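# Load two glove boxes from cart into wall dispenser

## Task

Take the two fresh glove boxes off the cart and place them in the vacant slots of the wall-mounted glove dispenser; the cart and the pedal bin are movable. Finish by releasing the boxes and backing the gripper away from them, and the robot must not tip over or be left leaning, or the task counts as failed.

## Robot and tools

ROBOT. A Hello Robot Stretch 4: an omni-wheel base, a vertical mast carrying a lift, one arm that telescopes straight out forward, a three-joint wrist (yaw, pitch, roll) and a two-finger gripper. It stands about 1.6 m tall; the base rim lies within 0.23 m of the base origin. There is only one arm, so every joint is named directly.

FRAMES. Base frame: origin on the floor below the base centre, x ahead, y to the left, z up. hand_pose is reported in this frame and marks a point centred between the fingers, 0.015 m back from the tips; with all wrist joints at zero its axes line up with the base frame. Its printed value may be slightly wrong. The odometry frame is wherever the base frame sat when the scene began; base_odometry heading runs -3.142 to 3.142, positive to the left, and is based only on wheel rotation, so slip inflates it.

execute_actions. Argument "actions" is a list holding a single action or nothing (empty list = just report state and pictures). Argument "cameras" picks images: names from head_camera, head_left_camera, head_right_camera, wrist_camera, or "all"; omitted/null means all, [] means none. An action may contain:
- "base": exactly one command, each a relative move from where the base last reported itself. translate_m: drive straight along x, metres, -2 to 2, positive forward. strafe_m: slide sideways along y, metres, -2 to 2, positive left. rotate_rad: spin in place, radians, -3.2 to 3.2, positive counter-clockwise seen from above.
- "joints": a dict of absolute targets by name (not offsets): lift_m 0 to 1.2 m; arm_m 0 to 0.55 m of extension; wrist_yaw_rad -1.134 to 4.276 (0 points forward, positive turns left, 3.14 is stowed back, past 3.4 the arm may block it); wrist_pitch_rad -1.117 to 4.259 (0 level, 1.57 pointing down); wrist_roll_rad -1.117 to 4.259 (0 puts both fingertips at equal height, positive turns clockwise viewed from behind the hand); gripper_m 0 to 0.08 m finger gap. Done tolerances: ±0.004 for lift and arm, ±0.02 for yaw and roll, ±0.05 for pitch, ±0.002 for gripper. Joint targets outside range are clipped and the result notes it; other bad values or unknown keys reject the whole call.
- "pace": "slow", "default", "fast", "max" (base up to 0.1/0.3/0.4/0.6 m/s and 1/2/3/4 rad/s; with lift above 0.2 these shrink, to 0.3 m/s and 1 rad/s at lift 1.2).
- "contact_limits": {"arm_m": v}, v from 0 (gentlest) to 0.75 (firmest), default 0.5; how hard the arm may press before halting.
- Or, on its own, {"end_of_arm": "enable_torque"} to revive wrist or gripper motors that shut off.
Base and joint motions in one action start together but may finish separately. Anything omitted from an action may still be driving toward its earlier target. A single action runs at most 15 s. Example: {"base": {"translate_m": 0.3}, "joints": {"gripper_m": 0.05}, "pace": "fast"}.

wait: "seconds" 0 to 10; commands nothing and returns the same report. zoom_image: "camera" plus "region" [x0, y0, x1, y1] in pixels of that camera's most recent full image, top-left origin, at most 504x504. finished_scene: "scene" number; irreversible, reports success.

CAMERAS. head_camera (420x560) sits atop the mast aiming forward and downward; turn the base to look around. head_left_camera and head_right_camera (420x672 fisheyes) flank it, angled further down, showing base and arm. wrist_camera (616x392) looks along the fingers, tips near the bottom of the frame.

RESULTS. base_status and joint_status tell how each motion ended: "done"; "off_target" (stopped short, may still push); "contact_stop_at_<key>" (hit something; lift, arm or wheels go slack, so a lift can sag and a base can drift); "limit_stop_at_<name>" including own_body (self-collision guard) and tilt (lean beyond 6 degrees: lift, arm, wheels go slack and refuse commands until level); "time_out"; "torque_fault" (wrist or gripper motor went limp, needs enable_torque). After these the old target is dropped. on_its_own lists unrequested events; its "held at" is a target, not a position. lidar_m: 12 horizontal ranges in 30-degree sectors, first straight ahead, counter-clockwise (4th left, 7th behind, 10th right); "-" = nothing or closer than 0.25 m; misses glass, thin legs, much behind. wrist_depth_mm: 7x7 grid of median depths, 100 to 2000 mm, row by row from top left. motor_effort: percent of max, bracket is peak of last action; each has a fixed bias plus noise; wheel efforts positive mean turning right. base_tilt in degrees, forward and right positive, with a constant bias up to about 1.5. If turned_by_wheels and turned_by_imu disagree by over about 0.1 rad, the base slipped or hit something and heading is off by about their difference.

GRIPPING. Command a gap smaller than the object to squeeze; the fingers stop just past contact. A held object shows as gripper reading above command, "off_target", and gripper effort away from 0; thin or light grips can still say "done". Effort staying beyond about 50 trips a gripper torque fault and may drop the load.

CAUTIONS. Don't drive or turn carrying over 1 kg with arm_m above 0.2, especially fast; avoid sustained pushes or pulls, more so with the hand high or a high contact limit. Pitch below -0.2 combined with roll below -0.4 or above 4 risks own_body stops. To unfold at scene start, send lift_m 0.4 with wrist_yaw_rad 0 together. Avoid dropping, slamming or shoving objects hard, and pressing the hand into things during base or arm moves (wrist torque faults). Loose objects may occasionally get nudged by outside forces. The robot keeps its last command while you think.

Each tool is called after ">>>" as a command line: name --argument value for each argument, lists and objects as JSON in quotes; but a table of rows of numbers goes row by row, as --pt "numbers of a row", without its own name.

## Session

>>> execute_actions --actions '[]'

Scene clock: 0.00 s.
base_odometry: x=+0.000 y=+0.000 heading=+0.000 (m, m, rad; odometry frame)
turned_by_wheels: +0.000 (rad since the last result)
turned_by_imu: +0.000 (rad since the last result)
base_tilt: forward=+0.1 right=+0.0 (deg)
lidar_m: 2.30 2.06 1.04 1.04 1.17 1.97 1.90 2.13 2.08 2.06 1.86 2.41
base_status: not commanded
joint_positions: lift_m=+0.279 arm_m=-0.001 wrist_yaw_rad=+3.091 wrist_pitch_rad=+0.002 wrist_roll_rad=+0.018 gripper_m=+0.040
joint_status: not commanded
motor_effort: lift_m=+21 arm_m=-1 wrist_yaw_rad=+0 wrist_pitch_rad=-9 wrist_roll_rad=-1 gripper_m=+0 wheel_0=+0 wheel_1=-1 wheel_2=+0 (%)
hand_pose: x=-0.0380 y=+0.0980 z=+0.4565 quat_wxyz=(+0.025, -0.001, +0.009, +1.000) (m; base frame)
wrist_depth_mm: - 148 - - - - - / - 147 - - - - - / - 123 172 - - - - / 107 139 211 - - - - / 144 - - - - - - / 1808 - 1983 - - 1921 - / 1160 1366 112 1281 138 1464 1308
pictures: head_camera, head_left_camera, head_right_camera, wrist_camera
Images, in order (width x height): head_camera 420x560, head_left_camera 420x672, head_right_camera 420x672, wrist_camera 616x392.

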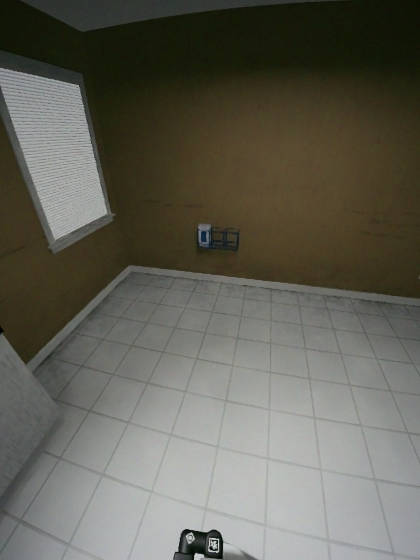

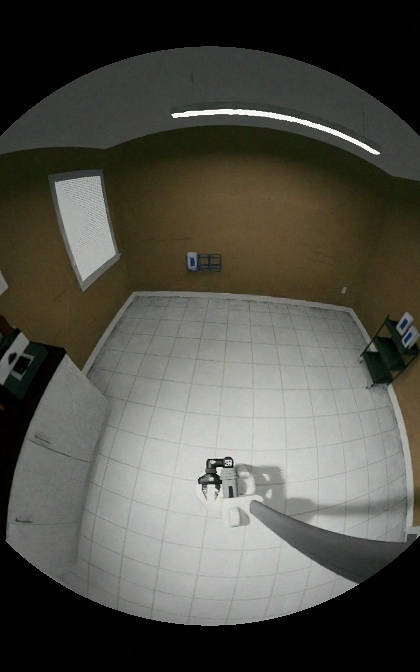

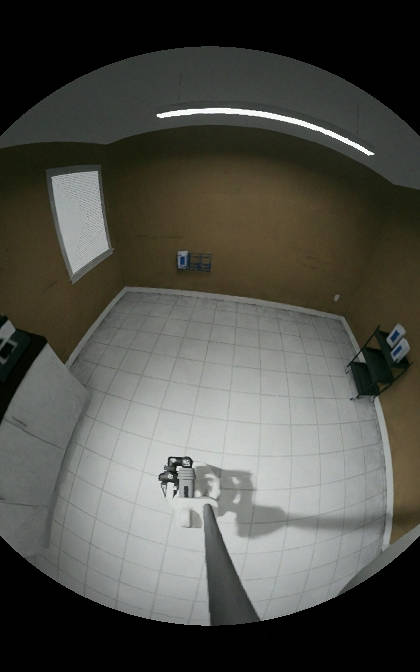

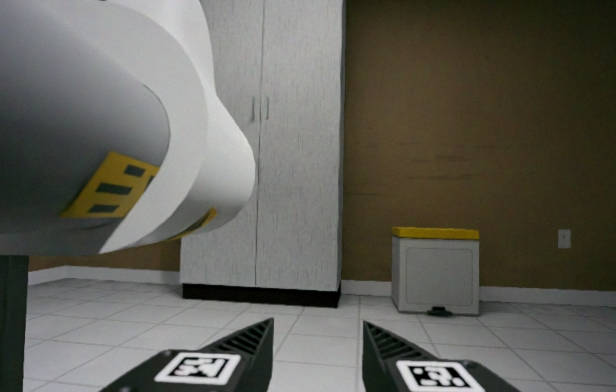

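>>> execute_actions --actions '[{"base":{"rotate_rad":-0.76},"joints":{"lift_m":0.5,"wrist_yaw_rad":0,"gripper_m":0.08},"pace":"fast"}]' --cameras '[]'

>>> execute_actions --actions '[{"base":{"translate_m":1.35},"joints":{"lift_m":1.1,"wrist_pitch_rad":1.57,"wrist_roll_rad":1.57},"pace":"max"}]' --cameras '[]'

>>> execute_actions --actions '[{"base":{"rotate_rad":-1.04},"pace":"fast"}]'

Scene clock: 11.07 s.
base_odometry: x=+0.000 y=+0.000 heading=-0.759 (m, m, rad; odometry frame)
turned_by_wheels: -0.759 (rad since the last result)
turned_by_imu: -0.744 (rad since the last result)
base_tilt: forward=-0.1 right=+0.0 (deg)
lidar_m: 2.53 2.30 2.34 1.09 1.04 1.06 1.43 1.90 1.93 2.18 2.04 1.84
base_status: done
joint_positions: lift_m=+0.500 arm_m=-0.001 wrist_yaw_rad=+0.001 wrist_pitch_rad=+0.002 wrist_roll_rad=+0.018 gripper_m=+0.080
joint_status: all done
motor_effort: lift_m=+22(24) arm_m=-1(1) wrist_yaw_rad=-3(6) wrist_pitch_rad=-9(9) wrist_roll_rad=-1(3) gripper_m=+1(0) wheel_0=+2(10) wheel_1=+3(11) wheel_2=+2(11) (%)
hand_pose: x=+0.3827 y=-0.0873 z=+0.6778 quat_wxyz=(+1.000, +0.009, +0.001, +0.000) (m; base frame)
wrist_depth_mm: 1863 - - - - - 1756 / 1921 - - - - - 1708 / 1921 - - - - - 1708 / 1863 - - - - 1808 1661 / 1863 - - - - 1863 1661 / 1863 - - - - 1863 1661 / 1808 109 150 1808 1618 128 1618
pictures: none
No camera images: the call's "cameras" was empty. Leave "cameras" out to get every camera's image.

Scene clock: 15.20 s.
base_odometry: x=+0.979 y=-0.929 heading=-0.759 (m, m, rad; odometry frame)
turned_by_wheels: +0.000 (rad since the last result)
turned_by_imu: +0.000 (rad since the last result)
base_tilt: forward=+0.1 right=+0.2 (deg)
lidar_m: 1.35 1.25 1.28 1.57 2.41 1.91 2.44 3.00 2.01 1.39 0.88 0.88
base_status: done
joint_positions: lift_m=+1.100 arm_m=-0.001 wrist_yaw_rad=+0.000 wrist_pitch_rad=+1.570 wrist_roll_rad=+1.570 gripper_m=+0.080
joint_status: all done
motor_effort: lift_m=+22(25) arm_m=-1(1) wrist_yaw_rad=-2(2) wrist_pitch_rad=-1(8) wrist_roll_rad=+0(3) gripper_m=+2(2) wheel_0=+0(10) wheel_1=+3(9) wheel_2=+1(15) (%)
hand_pose: x=+0.1701 y=-0.0874 z=+1.0654 quat_wxyz=(+0.500, +0.500, +0.500, -0.500) (m; base frame)
wrist_depth_mm: 1308 1281 1281 1281 1308 1255 1255 / 1308 1308 1255 1281 1255 1229 1229 / 1255 1281 1255 1255 1255 1255 1255 / 1281 1255 1281 1255 1255 1229 1229 / 1281 1281 1229 1025 991 603 387 / 1255 1229 1229 1255 1008 1205 1205 / 1281 109 150 1205 991 128 1182
pictures: none
No camera images: the call's "cameras" was empty. Leave "cameras" out to get every camera's image.

Scene clock: 17.27 s.
base_odometry: x=+0.979 y=-0.929 heading=-1.798 (m, m, rad; odometry frame)
turned_by_wheels: -1.039 (rad since the last result)
turned_by_imu: -1.018 (rad since the last result)
base_tilt: forward=+0.0 right=+0.0 (deg)
lidar_m: 0.88 0.91 1.32 1.25 1.28 1.63 2.40 1.90 2.45 3.02 1.99 1.39
base_status: done
joint_positions: lift_m=+1.100 arm_m=-0.001 wrist_yaw_rad=+0.000 wrist_pitch_rad=+1.570 wrist_roll_rad=+1.570 gripper_m=+0.080
joint_status: not commanded
motor_effort: lift_m=+22(22) arm_m=-1(1) wrist_yaw_rad=+1(0) wrist_pitch_rad=-1(1) wrist_roll_rad=-1(0) gripper_m=+1(2) wheel_0=+2(6) wheel_1=+4(13) wheel_2=+3(8) (%)
hand_pose: x=+0.1701 y=-0.0874 z=+1.0654 quat_wxyz=(+0.500, +0.500, +0.500, -0.500) (m; base frame)
wrist_depth_mm: 1308 1281 1281 1308 1281 1255 1229 / 1308 1255 1308 1281 1281 1229 1255 / 1308 1255 1229 1255 1255 1255 1205 / 1138 1255 1255 1255 1229 1229 1182 / 1160 1255 1229 1025 1025 609 379 / 1098 1255 1229 1205 1008 1205 1182 / 1255 109 151 1229 1008 128 1205
pictures: head_camera, head_left_camera, head_right_camera, wrist_camera
Images, in order (width x height): head_camera 420x560, head_left_camera 420x672, head_right_camera 420x672, wrist_camera 616x392.

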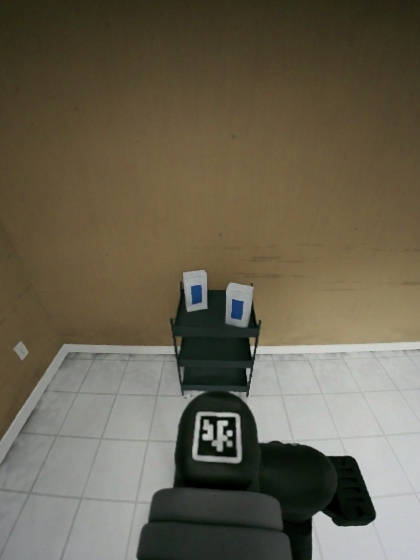

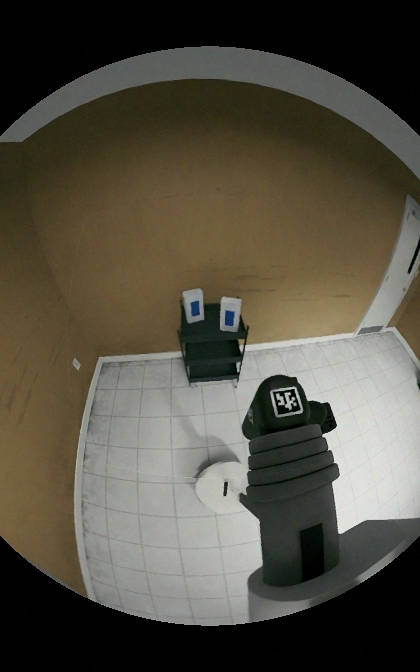

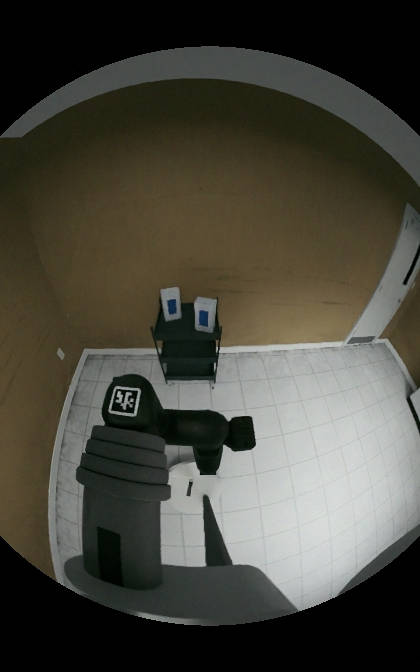

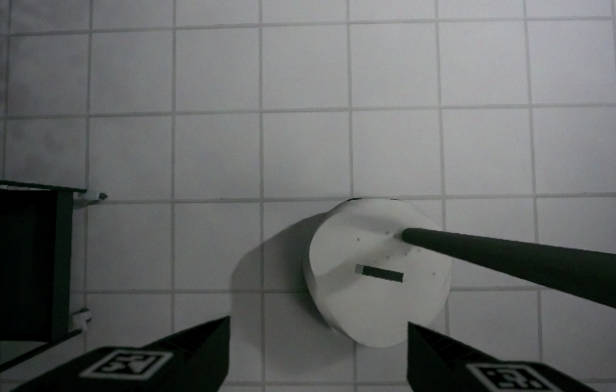

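>>> execute_actions --actions '[{"base":{"translate_m":0.42},"joints":{"arm_m":0.4},"pace":"fast"}]' --cameras '["wrist_camera","head_right_camera"]'

Scene clock: 26.60 s.
base_odometry: x=+0.885 y=-1.338 heading=-1.798 (m, m, rad; odometry frame)
turned_by_wheels: +0.000 (rad since the last result)
turned_by_imu: +0.000 (rad since the last result)
base_tilt: forward=+0.0 right=+0.2 (deg)
lidar_m: 0.47 0.49 1.24 1.27 1.32 1.77 2.85 2.30 3.00 3.01 1.36 0.50
base_status: done
joint_positions: lift_m=+1.100 arm_m=+0.399 wrist_yaw_rad=+0.000 wrist_pitch_rad=+1.570 wrist_roll_rad=+1.570 gripper_m=+0.080
joint_status: all done
motor_effort: lift_m=+22(22) arm_m=+6(8) wrist_yaw_rad=-2(2) wrist_pitch_rad=+0(1) wrist_roll_rad=-1(0) gripper_m=+1(2) wheel_0=+1(6) wheel_1=+3(10) wheel_2=+1(9) (%)
hand_pose: x=+0.5701 y=-0.0874 z=+1.0654 quat_wxyz=(+0.501, +0.500, +0.500, -0.499) (m; base frame)
wrist_depth_mm: 480 707 1255 1308 1281 1281 1255 / 473 715 1281 1255 1255 1255 1229 / 473 707 1255 1255 1255 1205 1255 / 477 564 564 554 1229 1229 1205 / 469 564 564 317 1205 1025 991 / 469 549 314 554 1229 991 976 / 469 109 151 549 477 128 1229
pictures: head_right_camera, wrist_camera
Images, in order (width x height): head_right_camera 420x672, wrist_camera 616x392.

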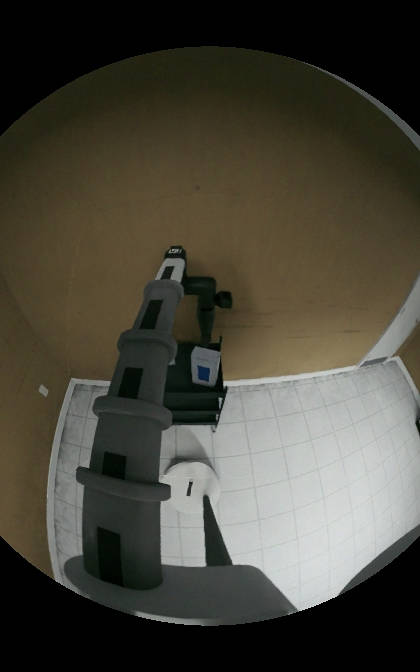

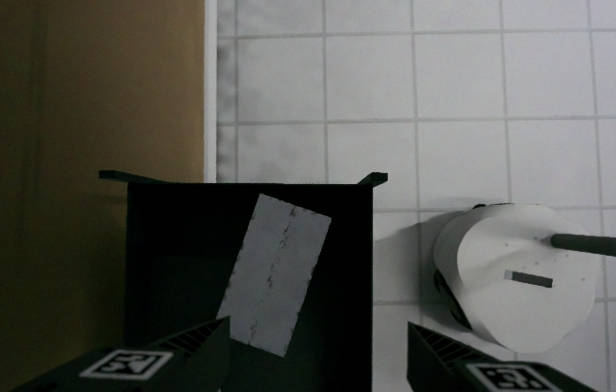

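>>> execute_actions --actions '[{"joints":{"arm_m":0.437,"lift_m":0.985,"wrist_roll_rad":1.89}}]' --cameras '["wrist_camera"]'

Scene clock: 34.07 s.
base_odometry: x=+0.885 y=-1.338 heading=-1.798 (m, m, rad; odometry frame)
turned_by_wheels: +0.000 (rad since the last result)
turned_by_imu: +0.000 (rad since the last result)
base_tilt: forward=+0.0 right=+0.1 (deg)
lidar_m: 0.47 0.50 1.25 1.26 1.32 1.76 2.85 2.32 3.02 3.01 1.38 0.51
base_status: not commanded
joint_positions: lift_m=+0.985 arm_m=+0.436 wrist_yaw_rad=+0.000 wrist_pitch_rad=+1.570 wrist_roll_rad=+1.890 gripper_m=+0.080
joint_status: all done
motor_effort: lift_m=+18(20) arm_m=+7(7) wrist_yaw_rad=+0(2) wrist_pitch_rad=-1(1) wrist_roll_rad=-1(2) gripper_m=+2(1) wheel_0=+1(1) wheel_1=+3(3) wheel_2=+2(1) (%)
hand_pose: x=+0.6069 y=-0.0874 z=+0.9508 quat_wxyz=(+0.415, +0.573, +0.414, -0.573) (m; base frame)
wrist_depth_mm: 634 1098 1160 1160 1160 1138 1118 / 569 960 1182 1138 1160 1118 1138 / 517 820 1138 1138 1118 1138 891 / 488 723 1060 427 442 904 891 / 433 442 445 200 436 1025 878 / 424 439 442 199 430 1098 1078 / 394 109 151 196 196 128 1078
pictures: wrist_camera
Images, in order (width x height): wrist_camera 616x392.

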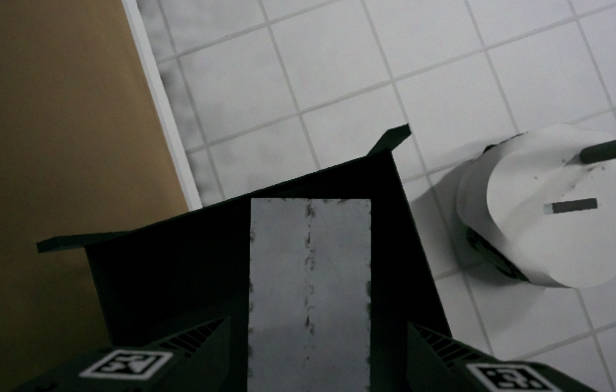

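>>> execute_actions --actions '[{"joints":{"lift_m":0.912,"arm_m":0.442}}]' --cameras '["wrist_camera"]'

>>> execute_actions --actions '[{"joints":{"gripper_m":0.045}}]' --cameras '[]'

>>> execute_actions --actions '[{"joints":{"lift_m":1.03}}]' --cameras '["wrist_camera"]'

>>> execute_actions --actions '[{"base":{"translate_m":-1.55},"joints":{"arm_m":0.05,"wrist_roll_rad":1.57},"pace":"fast"}]' --cameras '[]'

>>> execute_actions --actions '[{"base":{"rotate_rad":1.6},"joints":{"wrist_pitch_rad":1.475}}]'

Scene clock: 46.97 s.
base_odometry: x=+0.885 y=-1.338 heading=-1.798 (m, m, rad; odometry frame)
turned_by_wheels: +0.000 (rad since the last result)
turned_by_imu: +0.000 (rad since the last result)
base_tilt: forward=+0.0 right=+0.0 (deg)
lidar_m: 0.47 0.50 1.25 1.26 1.31 1.75 2.84 2.30 3.03 3.01 1.37 0.51
base_status: not commanded
joint_positions: lift_m=+0.912 arm_m=+0.441 wrist_yaw_rad=+0.000 wrist_pitch_rad=+1.570 wrist_roll_rad=+1.890 gripper_m=+0.080
joint_status: all done
motor_effort: lift_m=+18(19) arm_m=+6(7) wrist_yaw_rad=+0(1) wrist_pitch_rad=+0(1) wrist_roll_rad=+0(1) gripper_m=+0(2) wheel_0=+1(1) wheel_1=+3(3) wheel_2=+1(1) (%)
hand_pose: x=+0.6120 y=-0.0874 z=+0.8777 quat_wxyz=(+0.414, +0.573, +0.414, -0.573) (m; base frame)
wrist_depth_mm: 627 1025 1078 1060 1060 1078 1042 / 559 931 1060 1060 1060 1042 1025 / 521 820 1078 1060 370 1042 831 / 477 691 368 129 309 904 809 / 336 370 370 127 126 917 798 / 366 366 150 126 126 1025 991 / 370 109 126 125 125 128 1008
pictures: wrist_camera
Images, in order (width x height): wrist_camera 616x392.

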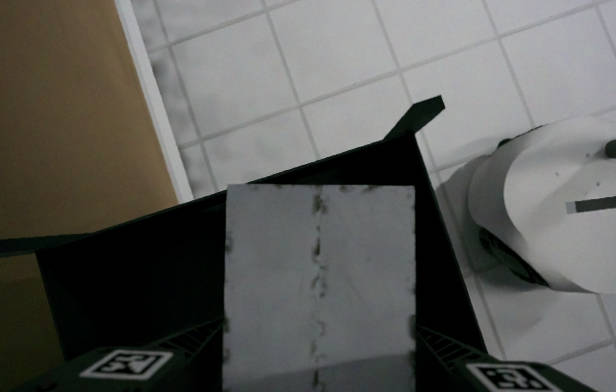

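Scene clock: 47.93 s.
base_odometry: x=+0.885 y=-1.338 heading=-1.798 (m, m, rad; odometry frame)
turned_by_wheels: +0.000 (rad since the last result)
turned_by_imu: +0.000 (rad since the last result)
base_tilt: forward=+0.1 right=-0.1 (deg)
lidar_m: 0.46 0.50 1.22 1.28 1.31 1.77 2.83 2.31 3.03 3.03 1.35 0.49
base_status: not commanded
joint_positions: lift_m=+0.912 arm_m=+0.441 wrist_yaw_rad=+0.000 wrist_pitch_rad=+1.570 wrist_roll_rad=+1.890 gripper_m=+0.060
joint_status: gripper_m off_target (ended at +0.060, target +0.045)
on_its_own: gripper_m is held at +0.057, not at your +0.045, by its contact guard: the fingers met something
motor_effort: lift_m=+18(18) arm_m=+6(7) wrist_yaw_rad=-1(0) wrist_pitch_rad=+0(0) wrist_roll_rad=+0(1) gripper_m=-28(27) wheel_0=+1(1) wheel_1=+3(3) wheel_2=+2(1) (%)
hand_pose: x=+0.6120 y=-0.0874 z=+0.8777 quat_wxyz=(+0.414, +0.573, +0.414, -0.573) (m; base frame)
wrist_depth_mm: 634 1025 1078 1078 1060 1042 1042 / 554 917 1078 1060 1060 1042 1060 / 521 809 1060 1042 368 1042 820 / 484 683 373 128 309 917 809 / 338 370 368 127 127 946 809 / 362 368 364 126 125 1025 1025 / 368 329 125 125 125 315 1008
pictures: none
No camera images: the call's "cameras" was empty. Leave "cameras" out to get every camera's image.

Scene clock: 49.47 s.
base_odometry: x=+0.885 y=-1.338 heading=-1.798 (m, m, rad; odometry frame)
turned_by_wheels: +0.000 (rad since the last result)
turned_by_imu: +0.000 (rad since the last result)
base_tilt: forward=+0.0 right=+0.0 (deg)
lidar_m: 0.47 0.48 1.21 1.28 1.33 1.73 2.84 2.32 3.01 3.01 1.38 0.51
base_status: not commanded
joint_positions: lift_m=+1.030 arm_m=+0.441 wrist_yaw_rad=+0.000 wrist_pitch_rad=+1.570 wrist_roll_rad=+1.890 gripper_m=+0.060
joint_status: all done
on_its_own: gripper_m is held at +0.057, not at your +0.045, by its contact guard: the fingers met something
motor_effort: lift_m=+25(25) arm_m=+6(7) wrist_yaw_rad=-1(0) wrist_pitch_rad=-1(1) wrist_roll_rad=+0(0) gripper_m=-27(28) wheel_0=+1(1) wheel_1=+3(3) wheel_2=+1(1) (%)
hand_pose: x=+0.6120 y=-0.0874 z=+0.9952 quat_wxyz=(+0.414, +0.573, +0.414, -0.573) (m; base frame)
wrist_depth_mm: 634 1078 1205 1205 1205 1182 1182 / 559 931 1160 1205 1182 1205 1182 / 517 809 1182 1182 1182 1160 960 / 484 732 976 129 473 946 917 / 445 492 492 128 127 1060 917 / 418 484 484 127 126 1160 1118 / 394 421 126 126 125 1118 1098
pictures: wrist_camera
Images, in order (width x height): wrist_camera 616x392.

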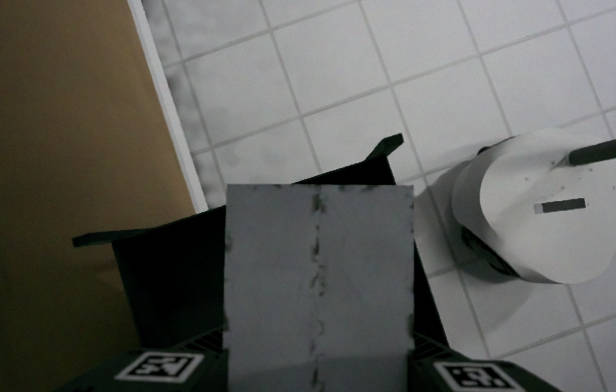

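Scene clock: 55.37 s.
base_odometry: x=+1.234 y=+0.172 heading=-1.798 (m, m, rad; odometry frame)
turned_by_wheels: +0.000 (rad since the last result)
turned_by_imu: +0.000 (rad since the last result)
base_tilt: forward=+0.0 right=+0.1 (deg)
lidar_m: 2.03 1.82 1.26 1.09 1.13 1.33 1.28 1.00 0.95 2.26 3.13 2.60
base_status: done
joint_positions: lift_m=+1.030 arm_m=+0.051 wrist_yaw_rad=+0.000 wrist_pitch_rad=+1.570 wrist_roll_rad=+1.570 gripper_m=+0.060
joint_status: all done
on_its_own: gripper_m is held at +0.057, not at your +0.045, by its contact guard: the fingers met something
motor_effort: lift_m=+24(25) arm_m=-6(8) wrist_yaw_rad=+0(2) wrist_pitch_rad=-1(5) wrist_roll_rad=-2(5) gripper_m=-27(29) wheel_0=-2(7) wheel_1=-4(10) wheel_2=+2(12) (%)
hand_pose: x=+0.2221 y=-0.0874 z=+0.9952 quat_wxyz=(+0.500, +0.500, +0.500, -0.500) (m; base frame)
wrist_depth_mm: 1229 1229 1229 1205 1205 1182 1205 / 1205 1205 1205 1160 1205 1160 1160 / 1182 1182 1205 1205 1160 1182 1160 / 1205 1182 1182 129 946 1160 1160 / 1182 1182 1182 128 127 931 473 / 1160 1160 1160 126 126 1118 1138 / 1138 1182 126 126 125 1160 1118
pictures: none
No camera images: the call's "cameras" was empty. Leave "cameras" out to get every camera's image.

Scene clock: 57.70 s.
base_odometry: x=+1.234 y=+0.172 heading=-0.199 (m, m, rad; odometry frame)
turned_by_wheels: +1.599 (rad since the last result)
turned_by_imu: +1.566 (rad since the last result)
base_tilt: forward=+0.1 right=+0.1 (deg)
lidar_m: 0.25 1.16 1.31 1.27 0.97 0.96 3.12 3.20 2.57 2.01 1.79 1.26
base_status: done
joint_positions: lift_m=+1.030 arm_m=+0.051 wrist_yaw_rad=+0.000 wrist_pitch_rad=+1.476 wrist_roll_rad=+1.570 gripper_m=+0.060
joint_status: all done
on_its_own: gripper_m is held at +0.057, not at your +0.045, by its contact guard: the fingers met something
motor_effort: lift_m=+24(24) arm_m=-6(6) wrist_yaw_rad=+0(2) wrist_pitch_rad=-2(13) wrist_roll_rad=-2(2) gripper_m=-27(26) wheel_0=-2(7) wheel_1=-3(9) wheel_2=-3(8) (%)
hand_pose: x=+0.2422 y=-0.0874 z=+0.9962 quat_wxyz=(+0.523, +0.523, +0.476, -0.475) (m; base frame)
wrist_depth_mm: 1182 1281 1255 1229 1182 1138 1098 / 1182 1308 1255 1182 1182 1138 1098 / 1229 1281 1229 1229 1160 1118 1098 / 1205 1281 1229 129 917 1160 1078 / 1205 1229 1205 128 128 904 1078 / 1205 1255 1182 127 126 891 1098 / 1182 1205 126 126 125 891 1060
pictures: head_camera, head_left_camera, head_right_camera, wrist_camera
Images, in order (width x height): head_camera 420x560, head_left_camera 420x672, head_right_camera 420x672, wrist_camera 616x392.

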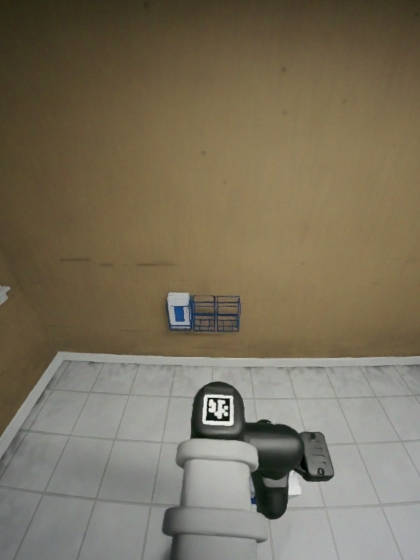

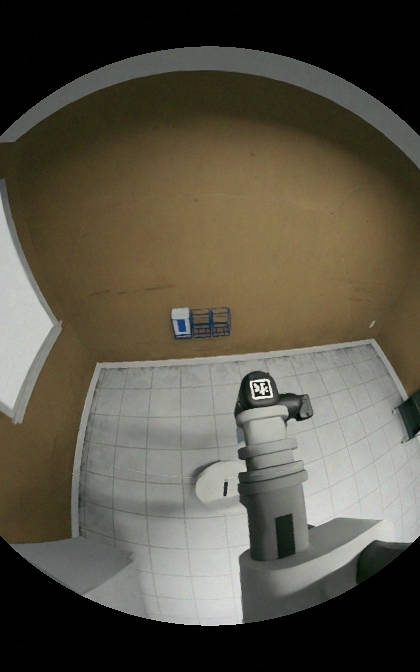

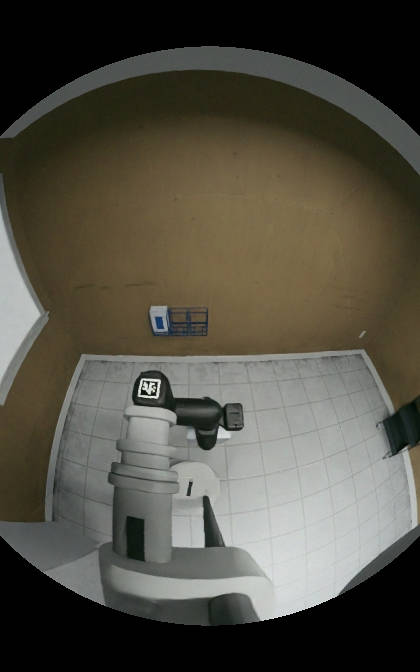

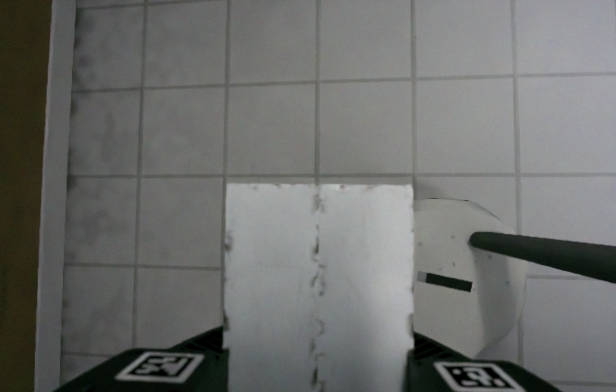

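>>> execute_actions --actions '[{"base":{"strafe_m":0.13},"joints":{"arm_m":0.47}}]' --cameras '[]'

>>> execute_actions --actions '[{"base":{"translate_m":0.44}}]' --cameras '["wrist_camera","head_right_camera"]'

>>> zoom_image --camera "head_right_camera" --region '[140,300,260,400]'

Scene clock: 69.03 s.
base_odometry: x=+1.260 y=+0.299 heading=-0.199 (m, m, rad; odometry frame)
turned_by_wheels: +0.000 (rad since the last result)
turned_by_imu: +0.000 (rad since the last result)
base_tilt: forward=+0.0 right=+0.0 (deg)
lidar_m: 0.60 1.26 1.19 1.13 0.97 0.85 1.93 3.20 2.68 2.15 1.78 1.25
base_status: done
joint_positions: lift_m=+1.030 arm_m=+0.469 wrist_yaw_rad=+0.000 wrist_pitch_rad=+1.476 wrist_roll_rad=+1.570 gripper_m=+0.060
joint_status: all done
on_its_own: gripper_m is held at +0.057, not at your +0.045, by its contact guard: the fingers met something
motor_effort: lift_m=+24(24) arm_m=+6(8) wrist_yaw_rad=+0(2) wrist_pitch_rad=-2(5) wrist_roll_rad=+1(3) gripper_m=-28(27) wheel_0=+0(10) wheel_1=+2(13) wheel_2=+0(2) (%)
hand_pose: x=+0.6600 y=-0.0874 z=+0.9962 quat_wxyz=(+0.524, +0.523, +0.476, -0.475) (m; base frame)
wrist_depth_mm: 691 976 1255 1205 1160 1118 1118 / 699 976 1281 1182 1160 1098 1098 / 676 991 1229 1182 1138 1118 1078 / 683 976 1229 130 1118 1098 1078 / 654 960 1229 128 128 1098 866 / 647 976 1160 127 126 1118 878 / 585 831 126 125 125 1098 1042
pictures: none
No camera images: the call's "cameras" was empty. Leave "cameras" out to get every camera's image.

Scene clock: 71.97 s.
base_odometry: x=+1.691 y=+0.212 heading=-0.198 (m, m, rad; odometry frame)
turned_by_wheels: +0.001 (rad since the last result)
turned_by_imu: +0.000 (rad since the last result)
base_tilt: forward=+0.0 right=+0.2 (deg)
lidar_m: 0.60 0.70 1.05 1.12 1.21 1.27 2.11 3.65 2.21 2.16 1.13 0.69
base_status: done
joint_positions: lift_m=+1.030 arm_m=+0.469 wrist_yaw_rad=+0.000 wrist_pitch_rad=+1.476 wrist_roll_rad=+1.570 gripper_m=+0.060
joint_status: not commanded
on_its_own: gripper_m is held at +0.057, not at your +0.045, by its contact guard: the fingers met something
motor_effort: lift_m=+24(24) arm_m=+6(6) wrist_yaw_rad=+0(1) wrist_pitch_rad=-3(4) wrist_roll_rad=+0(2) gripper_m=-27(27) wheel_0=+3(7) wheel_1=+4(11) wheel_2=+0(9) (%)
hand_pose: x=+0.6600 y=-0.0874 z=+0.9962 quat_wxyz=(+0.523, +0.523, +0.476, -0.475) (m; base frame)
wrist_depth_mm: 160 226 375 1098 1205 1160 1078 / 161 225 377 1098 1160 1118 1118 / 161 226 379 1098 1160 1118 1098 / 161 227 320 129 1160 1098 1060 / 161 228 296 128 127 1078 866 / 161 228 296 126 126 1078 878 / 161 193 126 125 125 1078 1042
pictures: head_right_camera, wrist_camera
Images, in order (width x height): head_right_camera 420x672, wrist_camera 616x392.

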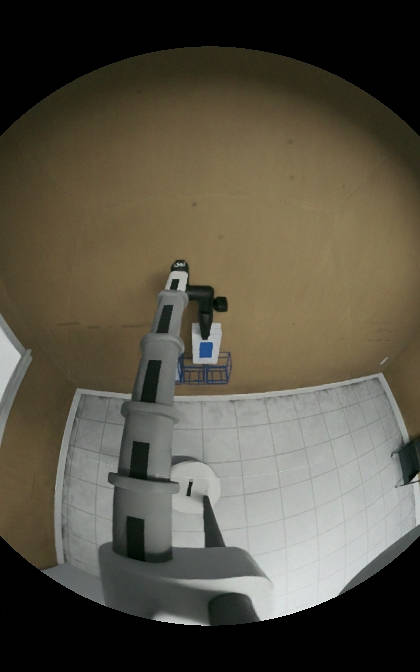

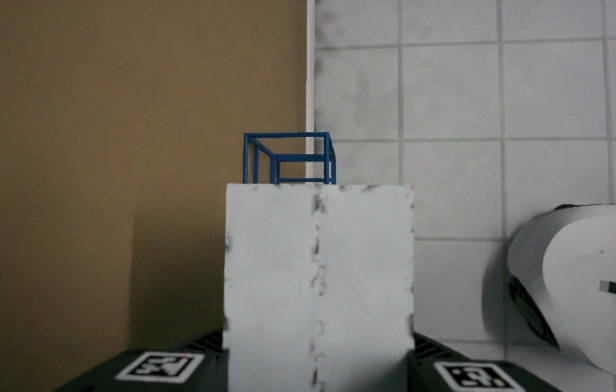

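Region (140, 300, 260, 400) of head_right_camera's 420x672 image, scaled by 4.200, with more detail than that image has.

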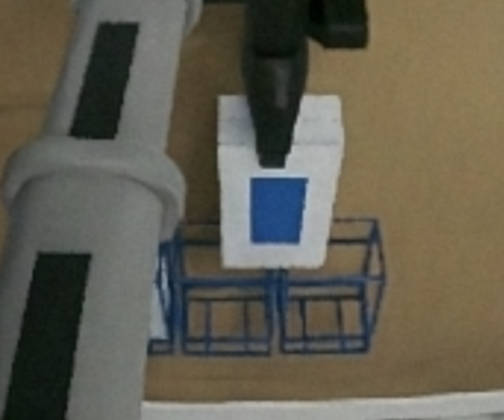

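>>> execute_actions --actions '[{"base":{"strafe_m":-0.074},"joints":{"arm_m":0.52,"lift_m":0.97,"wrist_roll_rad":1.578},"pace":"slow"}]' --cameras '["wrist_camera","head_right_camera"]'

>>> zoom_image --camera "head_right_camera" --region '[160,320,240,395]'

Scene clock: 82.17 s.
base_odometry: x=+1.677 y=+0.140 heading=-0.198 (m, m, rad; odometry frame)
turned_by_wheels: +0.000 (rad since the last result)
turned_by_imu: +0.000 (rad since the last result)
base_tilt: forward=+0.0 right=+0.1 (deg)
lidar_m: 0.65 0.70 1.08 1.21 1.30 1.28 2.43 3.60 2.16 2.11 1.10 0.80
base_status: done
joint_positions: lift_m=+0.970 arm_m=+0.519 wrist_yaw_rad=+0.000 wrist_pitch_rad=+1.476 wrist_roll_rad=+1.578 gripper_m=+0.060
joint_status: all done
on_its_own: gripper_m is held at +0.057, not at your +0.045, by its contact guard: the fingers met something
motor_effort: lift_m=+20(24) arm_m=+7(8) wrist_yaw_rad=-2(1) wrist_pitch_rad=-3(3) wrist_roll_rad=-1(0) gripper_m=-28(28) wheel_0=+3(8) wheel_1=-6(10) wheel_2=+0(2) (%)
hand_pose: x=+0.7099 y=-0.0874 z=+0.9365 quat_wxyz=(+0.521, +0.525, +0.474, -0.477) (m; base frame)
wrist_depth_mm: 109 147 247 759 1098 1078 1042 / 109 148 247 768 1098 1078 1042 / 109 148 248 741 1118 1042 1025 / 109 148 207 129 1060 1042 1025 / 109 147 192 128 127 1042 878 / 109 147 191 127 126 1042 878 / 108 124 125 125 125 1008 1025
pictures: head_right_camera, wrist_camera
Images, in order (width x height): head_right_camera 420x672, wrist_camera 616x392.

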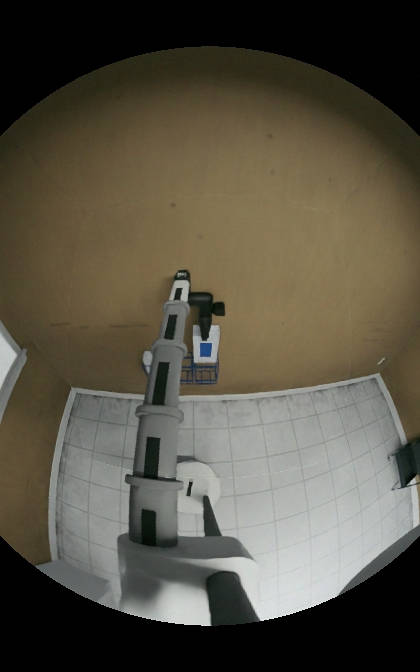

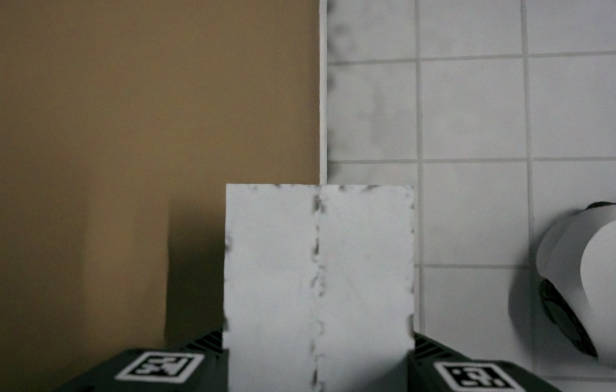

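Region (160, 320, 240, 395) of head_right_camera's 420x672 image, scaled by 6.300, with more detail than that image has; it fills the top 472 rows of this view, and the rest is white.

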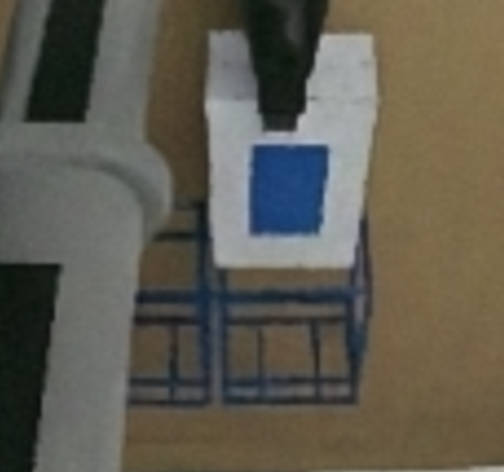

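>>> execute_actions --actions '[{"base":{"strafe_m":-0.005},"joints":{"arm_m":0.526,"lift_m":0.945},"pace":"slow"}]' --cameras '["head_right_camera"]'

>>> zoom_image --camera "head_right_camera" --region '[175,335,235,390]'

Scene clock: 91.77 s.
base_odometry: x=+1.676 y=+0.135 heading=-0.199 (m, m, rad; odometry frame)
turned_by_wheels: +0.000 (rad since the last result)
turned_by_imu: +0.000 (rad since the last result)
base_tilt: forward=+0.0 right=+0.0 (deg)
lidar_m: 0.66 0.70 1.10 1.21 1.29 1.28 2.45 3.60 2.15 2.11 1.11 0.79
base_status: done
joint_positions: lift_m=+0.945 arm_m=+0.525 wrist_yaw_rad=+0.000 wrist_pitch_rad=+1.476 wrist_roll_rad=+1.578 gripper_m=+0.060
joint_status: all done
on_its_own: gripper_m is held at +0.057, not at your +0.045, by its contact guard: the fingers met something
motor_effort: lift_m=+20(20) arm_m=+6(6) wrist_yaw_rad=-2(1) wrist_pitch_rad=-3(3) wrist_roll_rad=+0(1) gripper_m=-27(27) wheel_0=+2(6) wheel_1=-4(8) wheel_2=+0(1) (%)
hand_pose: x=+0.7159 y=-0.0874 z=+0.9115 quat_wxyz=(+0.521, +0.525, +0.474, -0.477) (m; base frame)
wrist_depth_mm: 106 138 231 707 1078 1042 1025 / 107 138 230 707 1060 1042 1008 / 107 138 231 699 1078 1042 1025 / 107 137 193 128 1060 1008 1008 / 107 138 178 127 126 1025 866 / 106 137 178 126 125 991 891 / 106 116 126 125 125 991 991
pictures: head_right_camera
Images, in order (width x height): head_right_camera 420x672.

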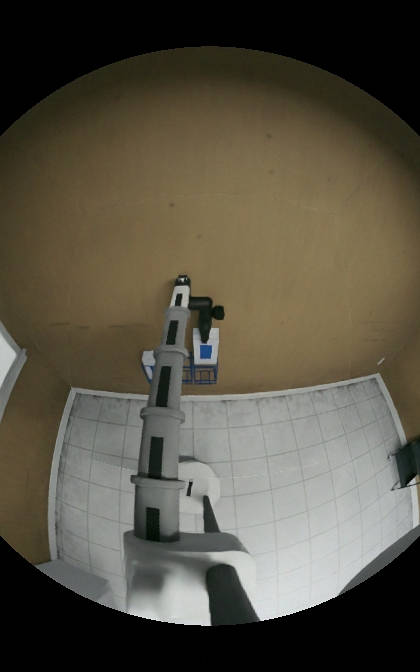

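Region (175, 335, 235, 390) of head_right_camera's 420x672 image, scaled by 8.400, with more detail than that image has; it fills the top 462 rows of this view, and the rest is white.

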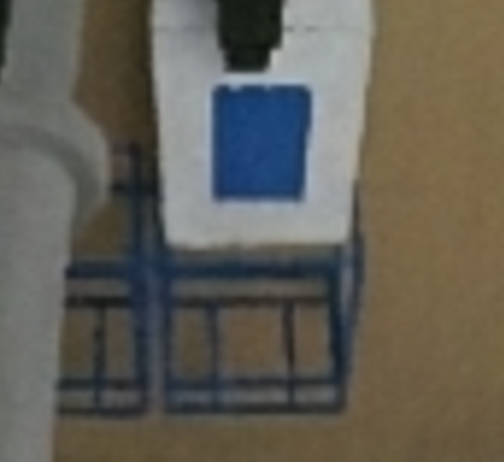

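>>> execute_actions --actions '[{"joints":{"lift_m":0.91},"pace":"slow"}]' --cameras '["head_right_camera","wrist_camera"]'

>>> zoom_image --camera "head_right_camera" --region '[175,335,235,390]'

Scene clock: 97.33 s.
base_odometry: x=+1.676 y=+0.135 heading=-0.199 (m, m, rad; odometry frame)
turned_by_wheels: +0.000 (rad since the last result)
turned_by_imu: +0.000 (rad since the last result)
base_tilt: forward=+0.0 right=+0.0 (deg)
lidar_m: 0.65 0.68 1.07 1.21 1.29 1.27 2.46 3.62 2.17 2.10 1.12 0.79
base_status: not commanded
joint_positions: lift_m=+0.910 arm_m=+0.525 wrist_yaw_rad=+0.000 wrist_pitch_rad=+1.476 wrist_roll_rad=+1.578 gripper_m=+0.060
joint_status: all done
on_its_own: gripper_m is held at +0.057, not at your +0.045, by its contact guard: the fingers met something
motor_effort: lift_m=+20(21) arm_m=+7(6) wrist_yaw_rad=+0(1) wrist_pitch_rad=-3(3) wrist_roll_rad=-1(0) gripper_m=-28(28) wheel_0=+2(2) wheel_1=-4(5) wheel_2=+0(0) (%)
hand_pose: x=+0.7159 y=-0.0874 z=+0.8765 quat_wxyz=(+0.521, +0.525, +0.474, -0.477) (m; base frame)
wrist_depth_mm: 106 138 230 707 1060 1025 991 / 107 138 230 707 1042 1008 1008 / 106 138 232 699 1025 1008 976 / 107 138 194 128 1008 1025 960 / 106 138 179 127 127 991 891 / 106 137 178 126 126 976 866 / 106 116 126 126 124 931 931
pictures: head_right_camera, wrist_camera
Images, in order (width x height): head_right_camera 420x672, wrist_camera 616x392.

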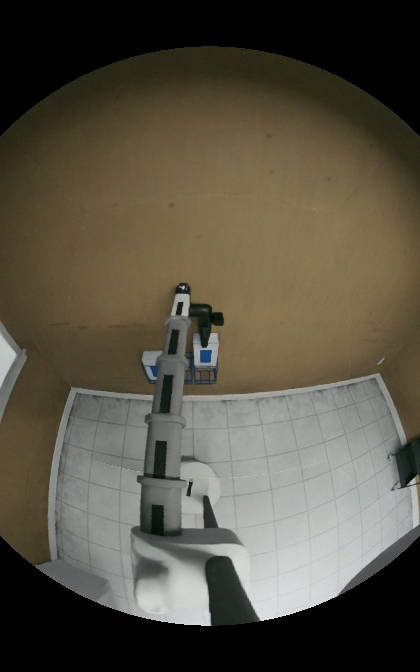

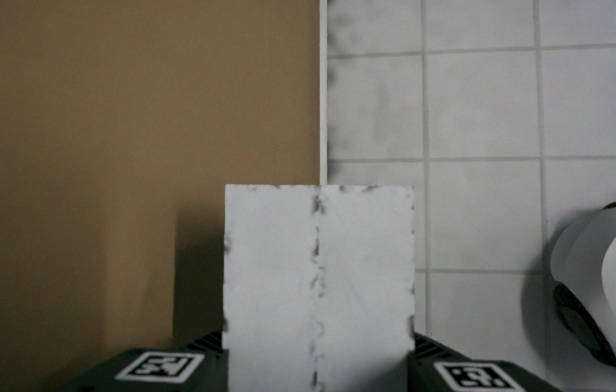

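Region (175, 335, 235, 390) of head_right_camera's 420x672 image, scaled by 8.400, with more detail than that image has; it fills the top 462 rows of this view, and the rest is white.

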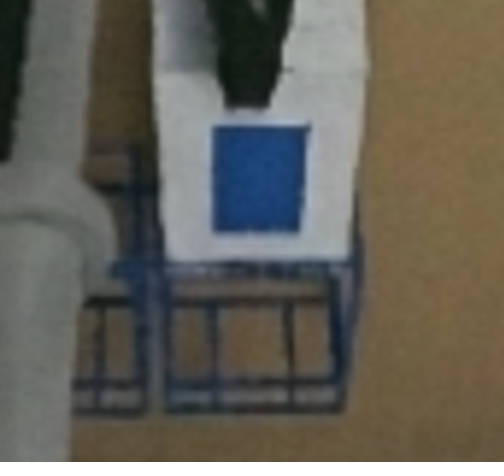

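Entering.

>>> execute_actions --actions '[{"joints":{"lift_m":0.79,"wrist_pitch_rad":1.495},"pace":"slow"}]' --cameras '["head_right_camera","wrist_camera"]'

Scene clock: 102.27 s.
base_odometry: x=+1.676 y=+0.135 heading=-0.199 (m, m, rad; odometry frame)
turned_by_wheels: +0.000 (rad since the last result)
turned_by_imu: +0.000 (rad since the last result)
base_tilt: forward=+0.0 right=+0.1 (deg)
lidar_m: 0.65 0.69 1.04 1.22 1.29 1.26 2.46 3.58 2.16 2.06 1.12 0.80
base_status: not commanded
joint_positions: lift_m=+0.790 arm_m=+0.525 wrist_yaw_rad=+0.000 wrist_pitch_rad=+1.495 wrist_roll_rad=+1.578 gripper_m=+0.060
joint_status: all done
on_its_own: gripper_m is held at +0.057, not at your +0.045, by its contact guard: the fingers met something
motor_effort: lift_m=+20(20) arm_m=+6(6) wrist_yaw_rad=-1(1) wrist_pitch_rad=-2(1) wrist_roll_rad=-2(1) gripper_m=-28(27) wheel_0=+2(2) wheel_1=-4(4) wheel_2=+0(0) (%)
hand_pose: x=+0.7118 y=-0.0874 z=+0.7562 quat_wxyz=(+0.517, +0.520, +0.479, -0.482) (m; base frame)
wrist_depth_mm: 108 144 246 854 931 891 878 / 108 144 248 842 931 891 891 / 108 144 247 842 931 891 878 / 108 144 204 128 203 878 866 / 108 143 189 127 126 904 866 / 108 143 187 126 126 854 854 / 105 121 126 125 124 866 842
pictures: head_right_camera, wrist_camera
Images, in order (width x height): head_right_camera 420x672, wrist_camera 616x392.

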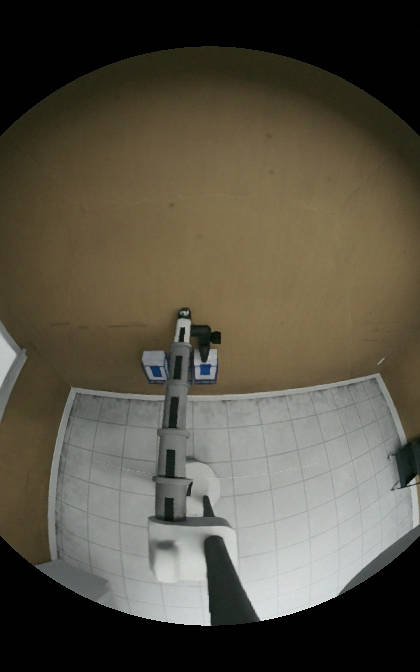

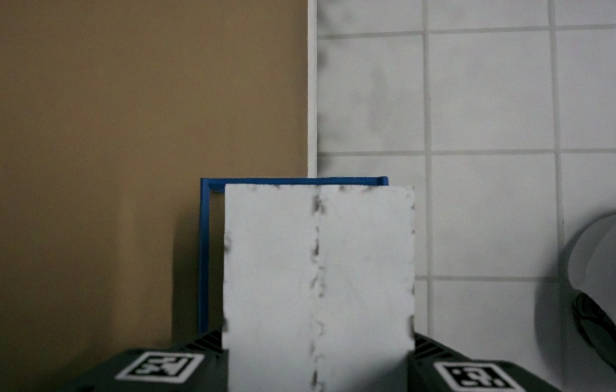

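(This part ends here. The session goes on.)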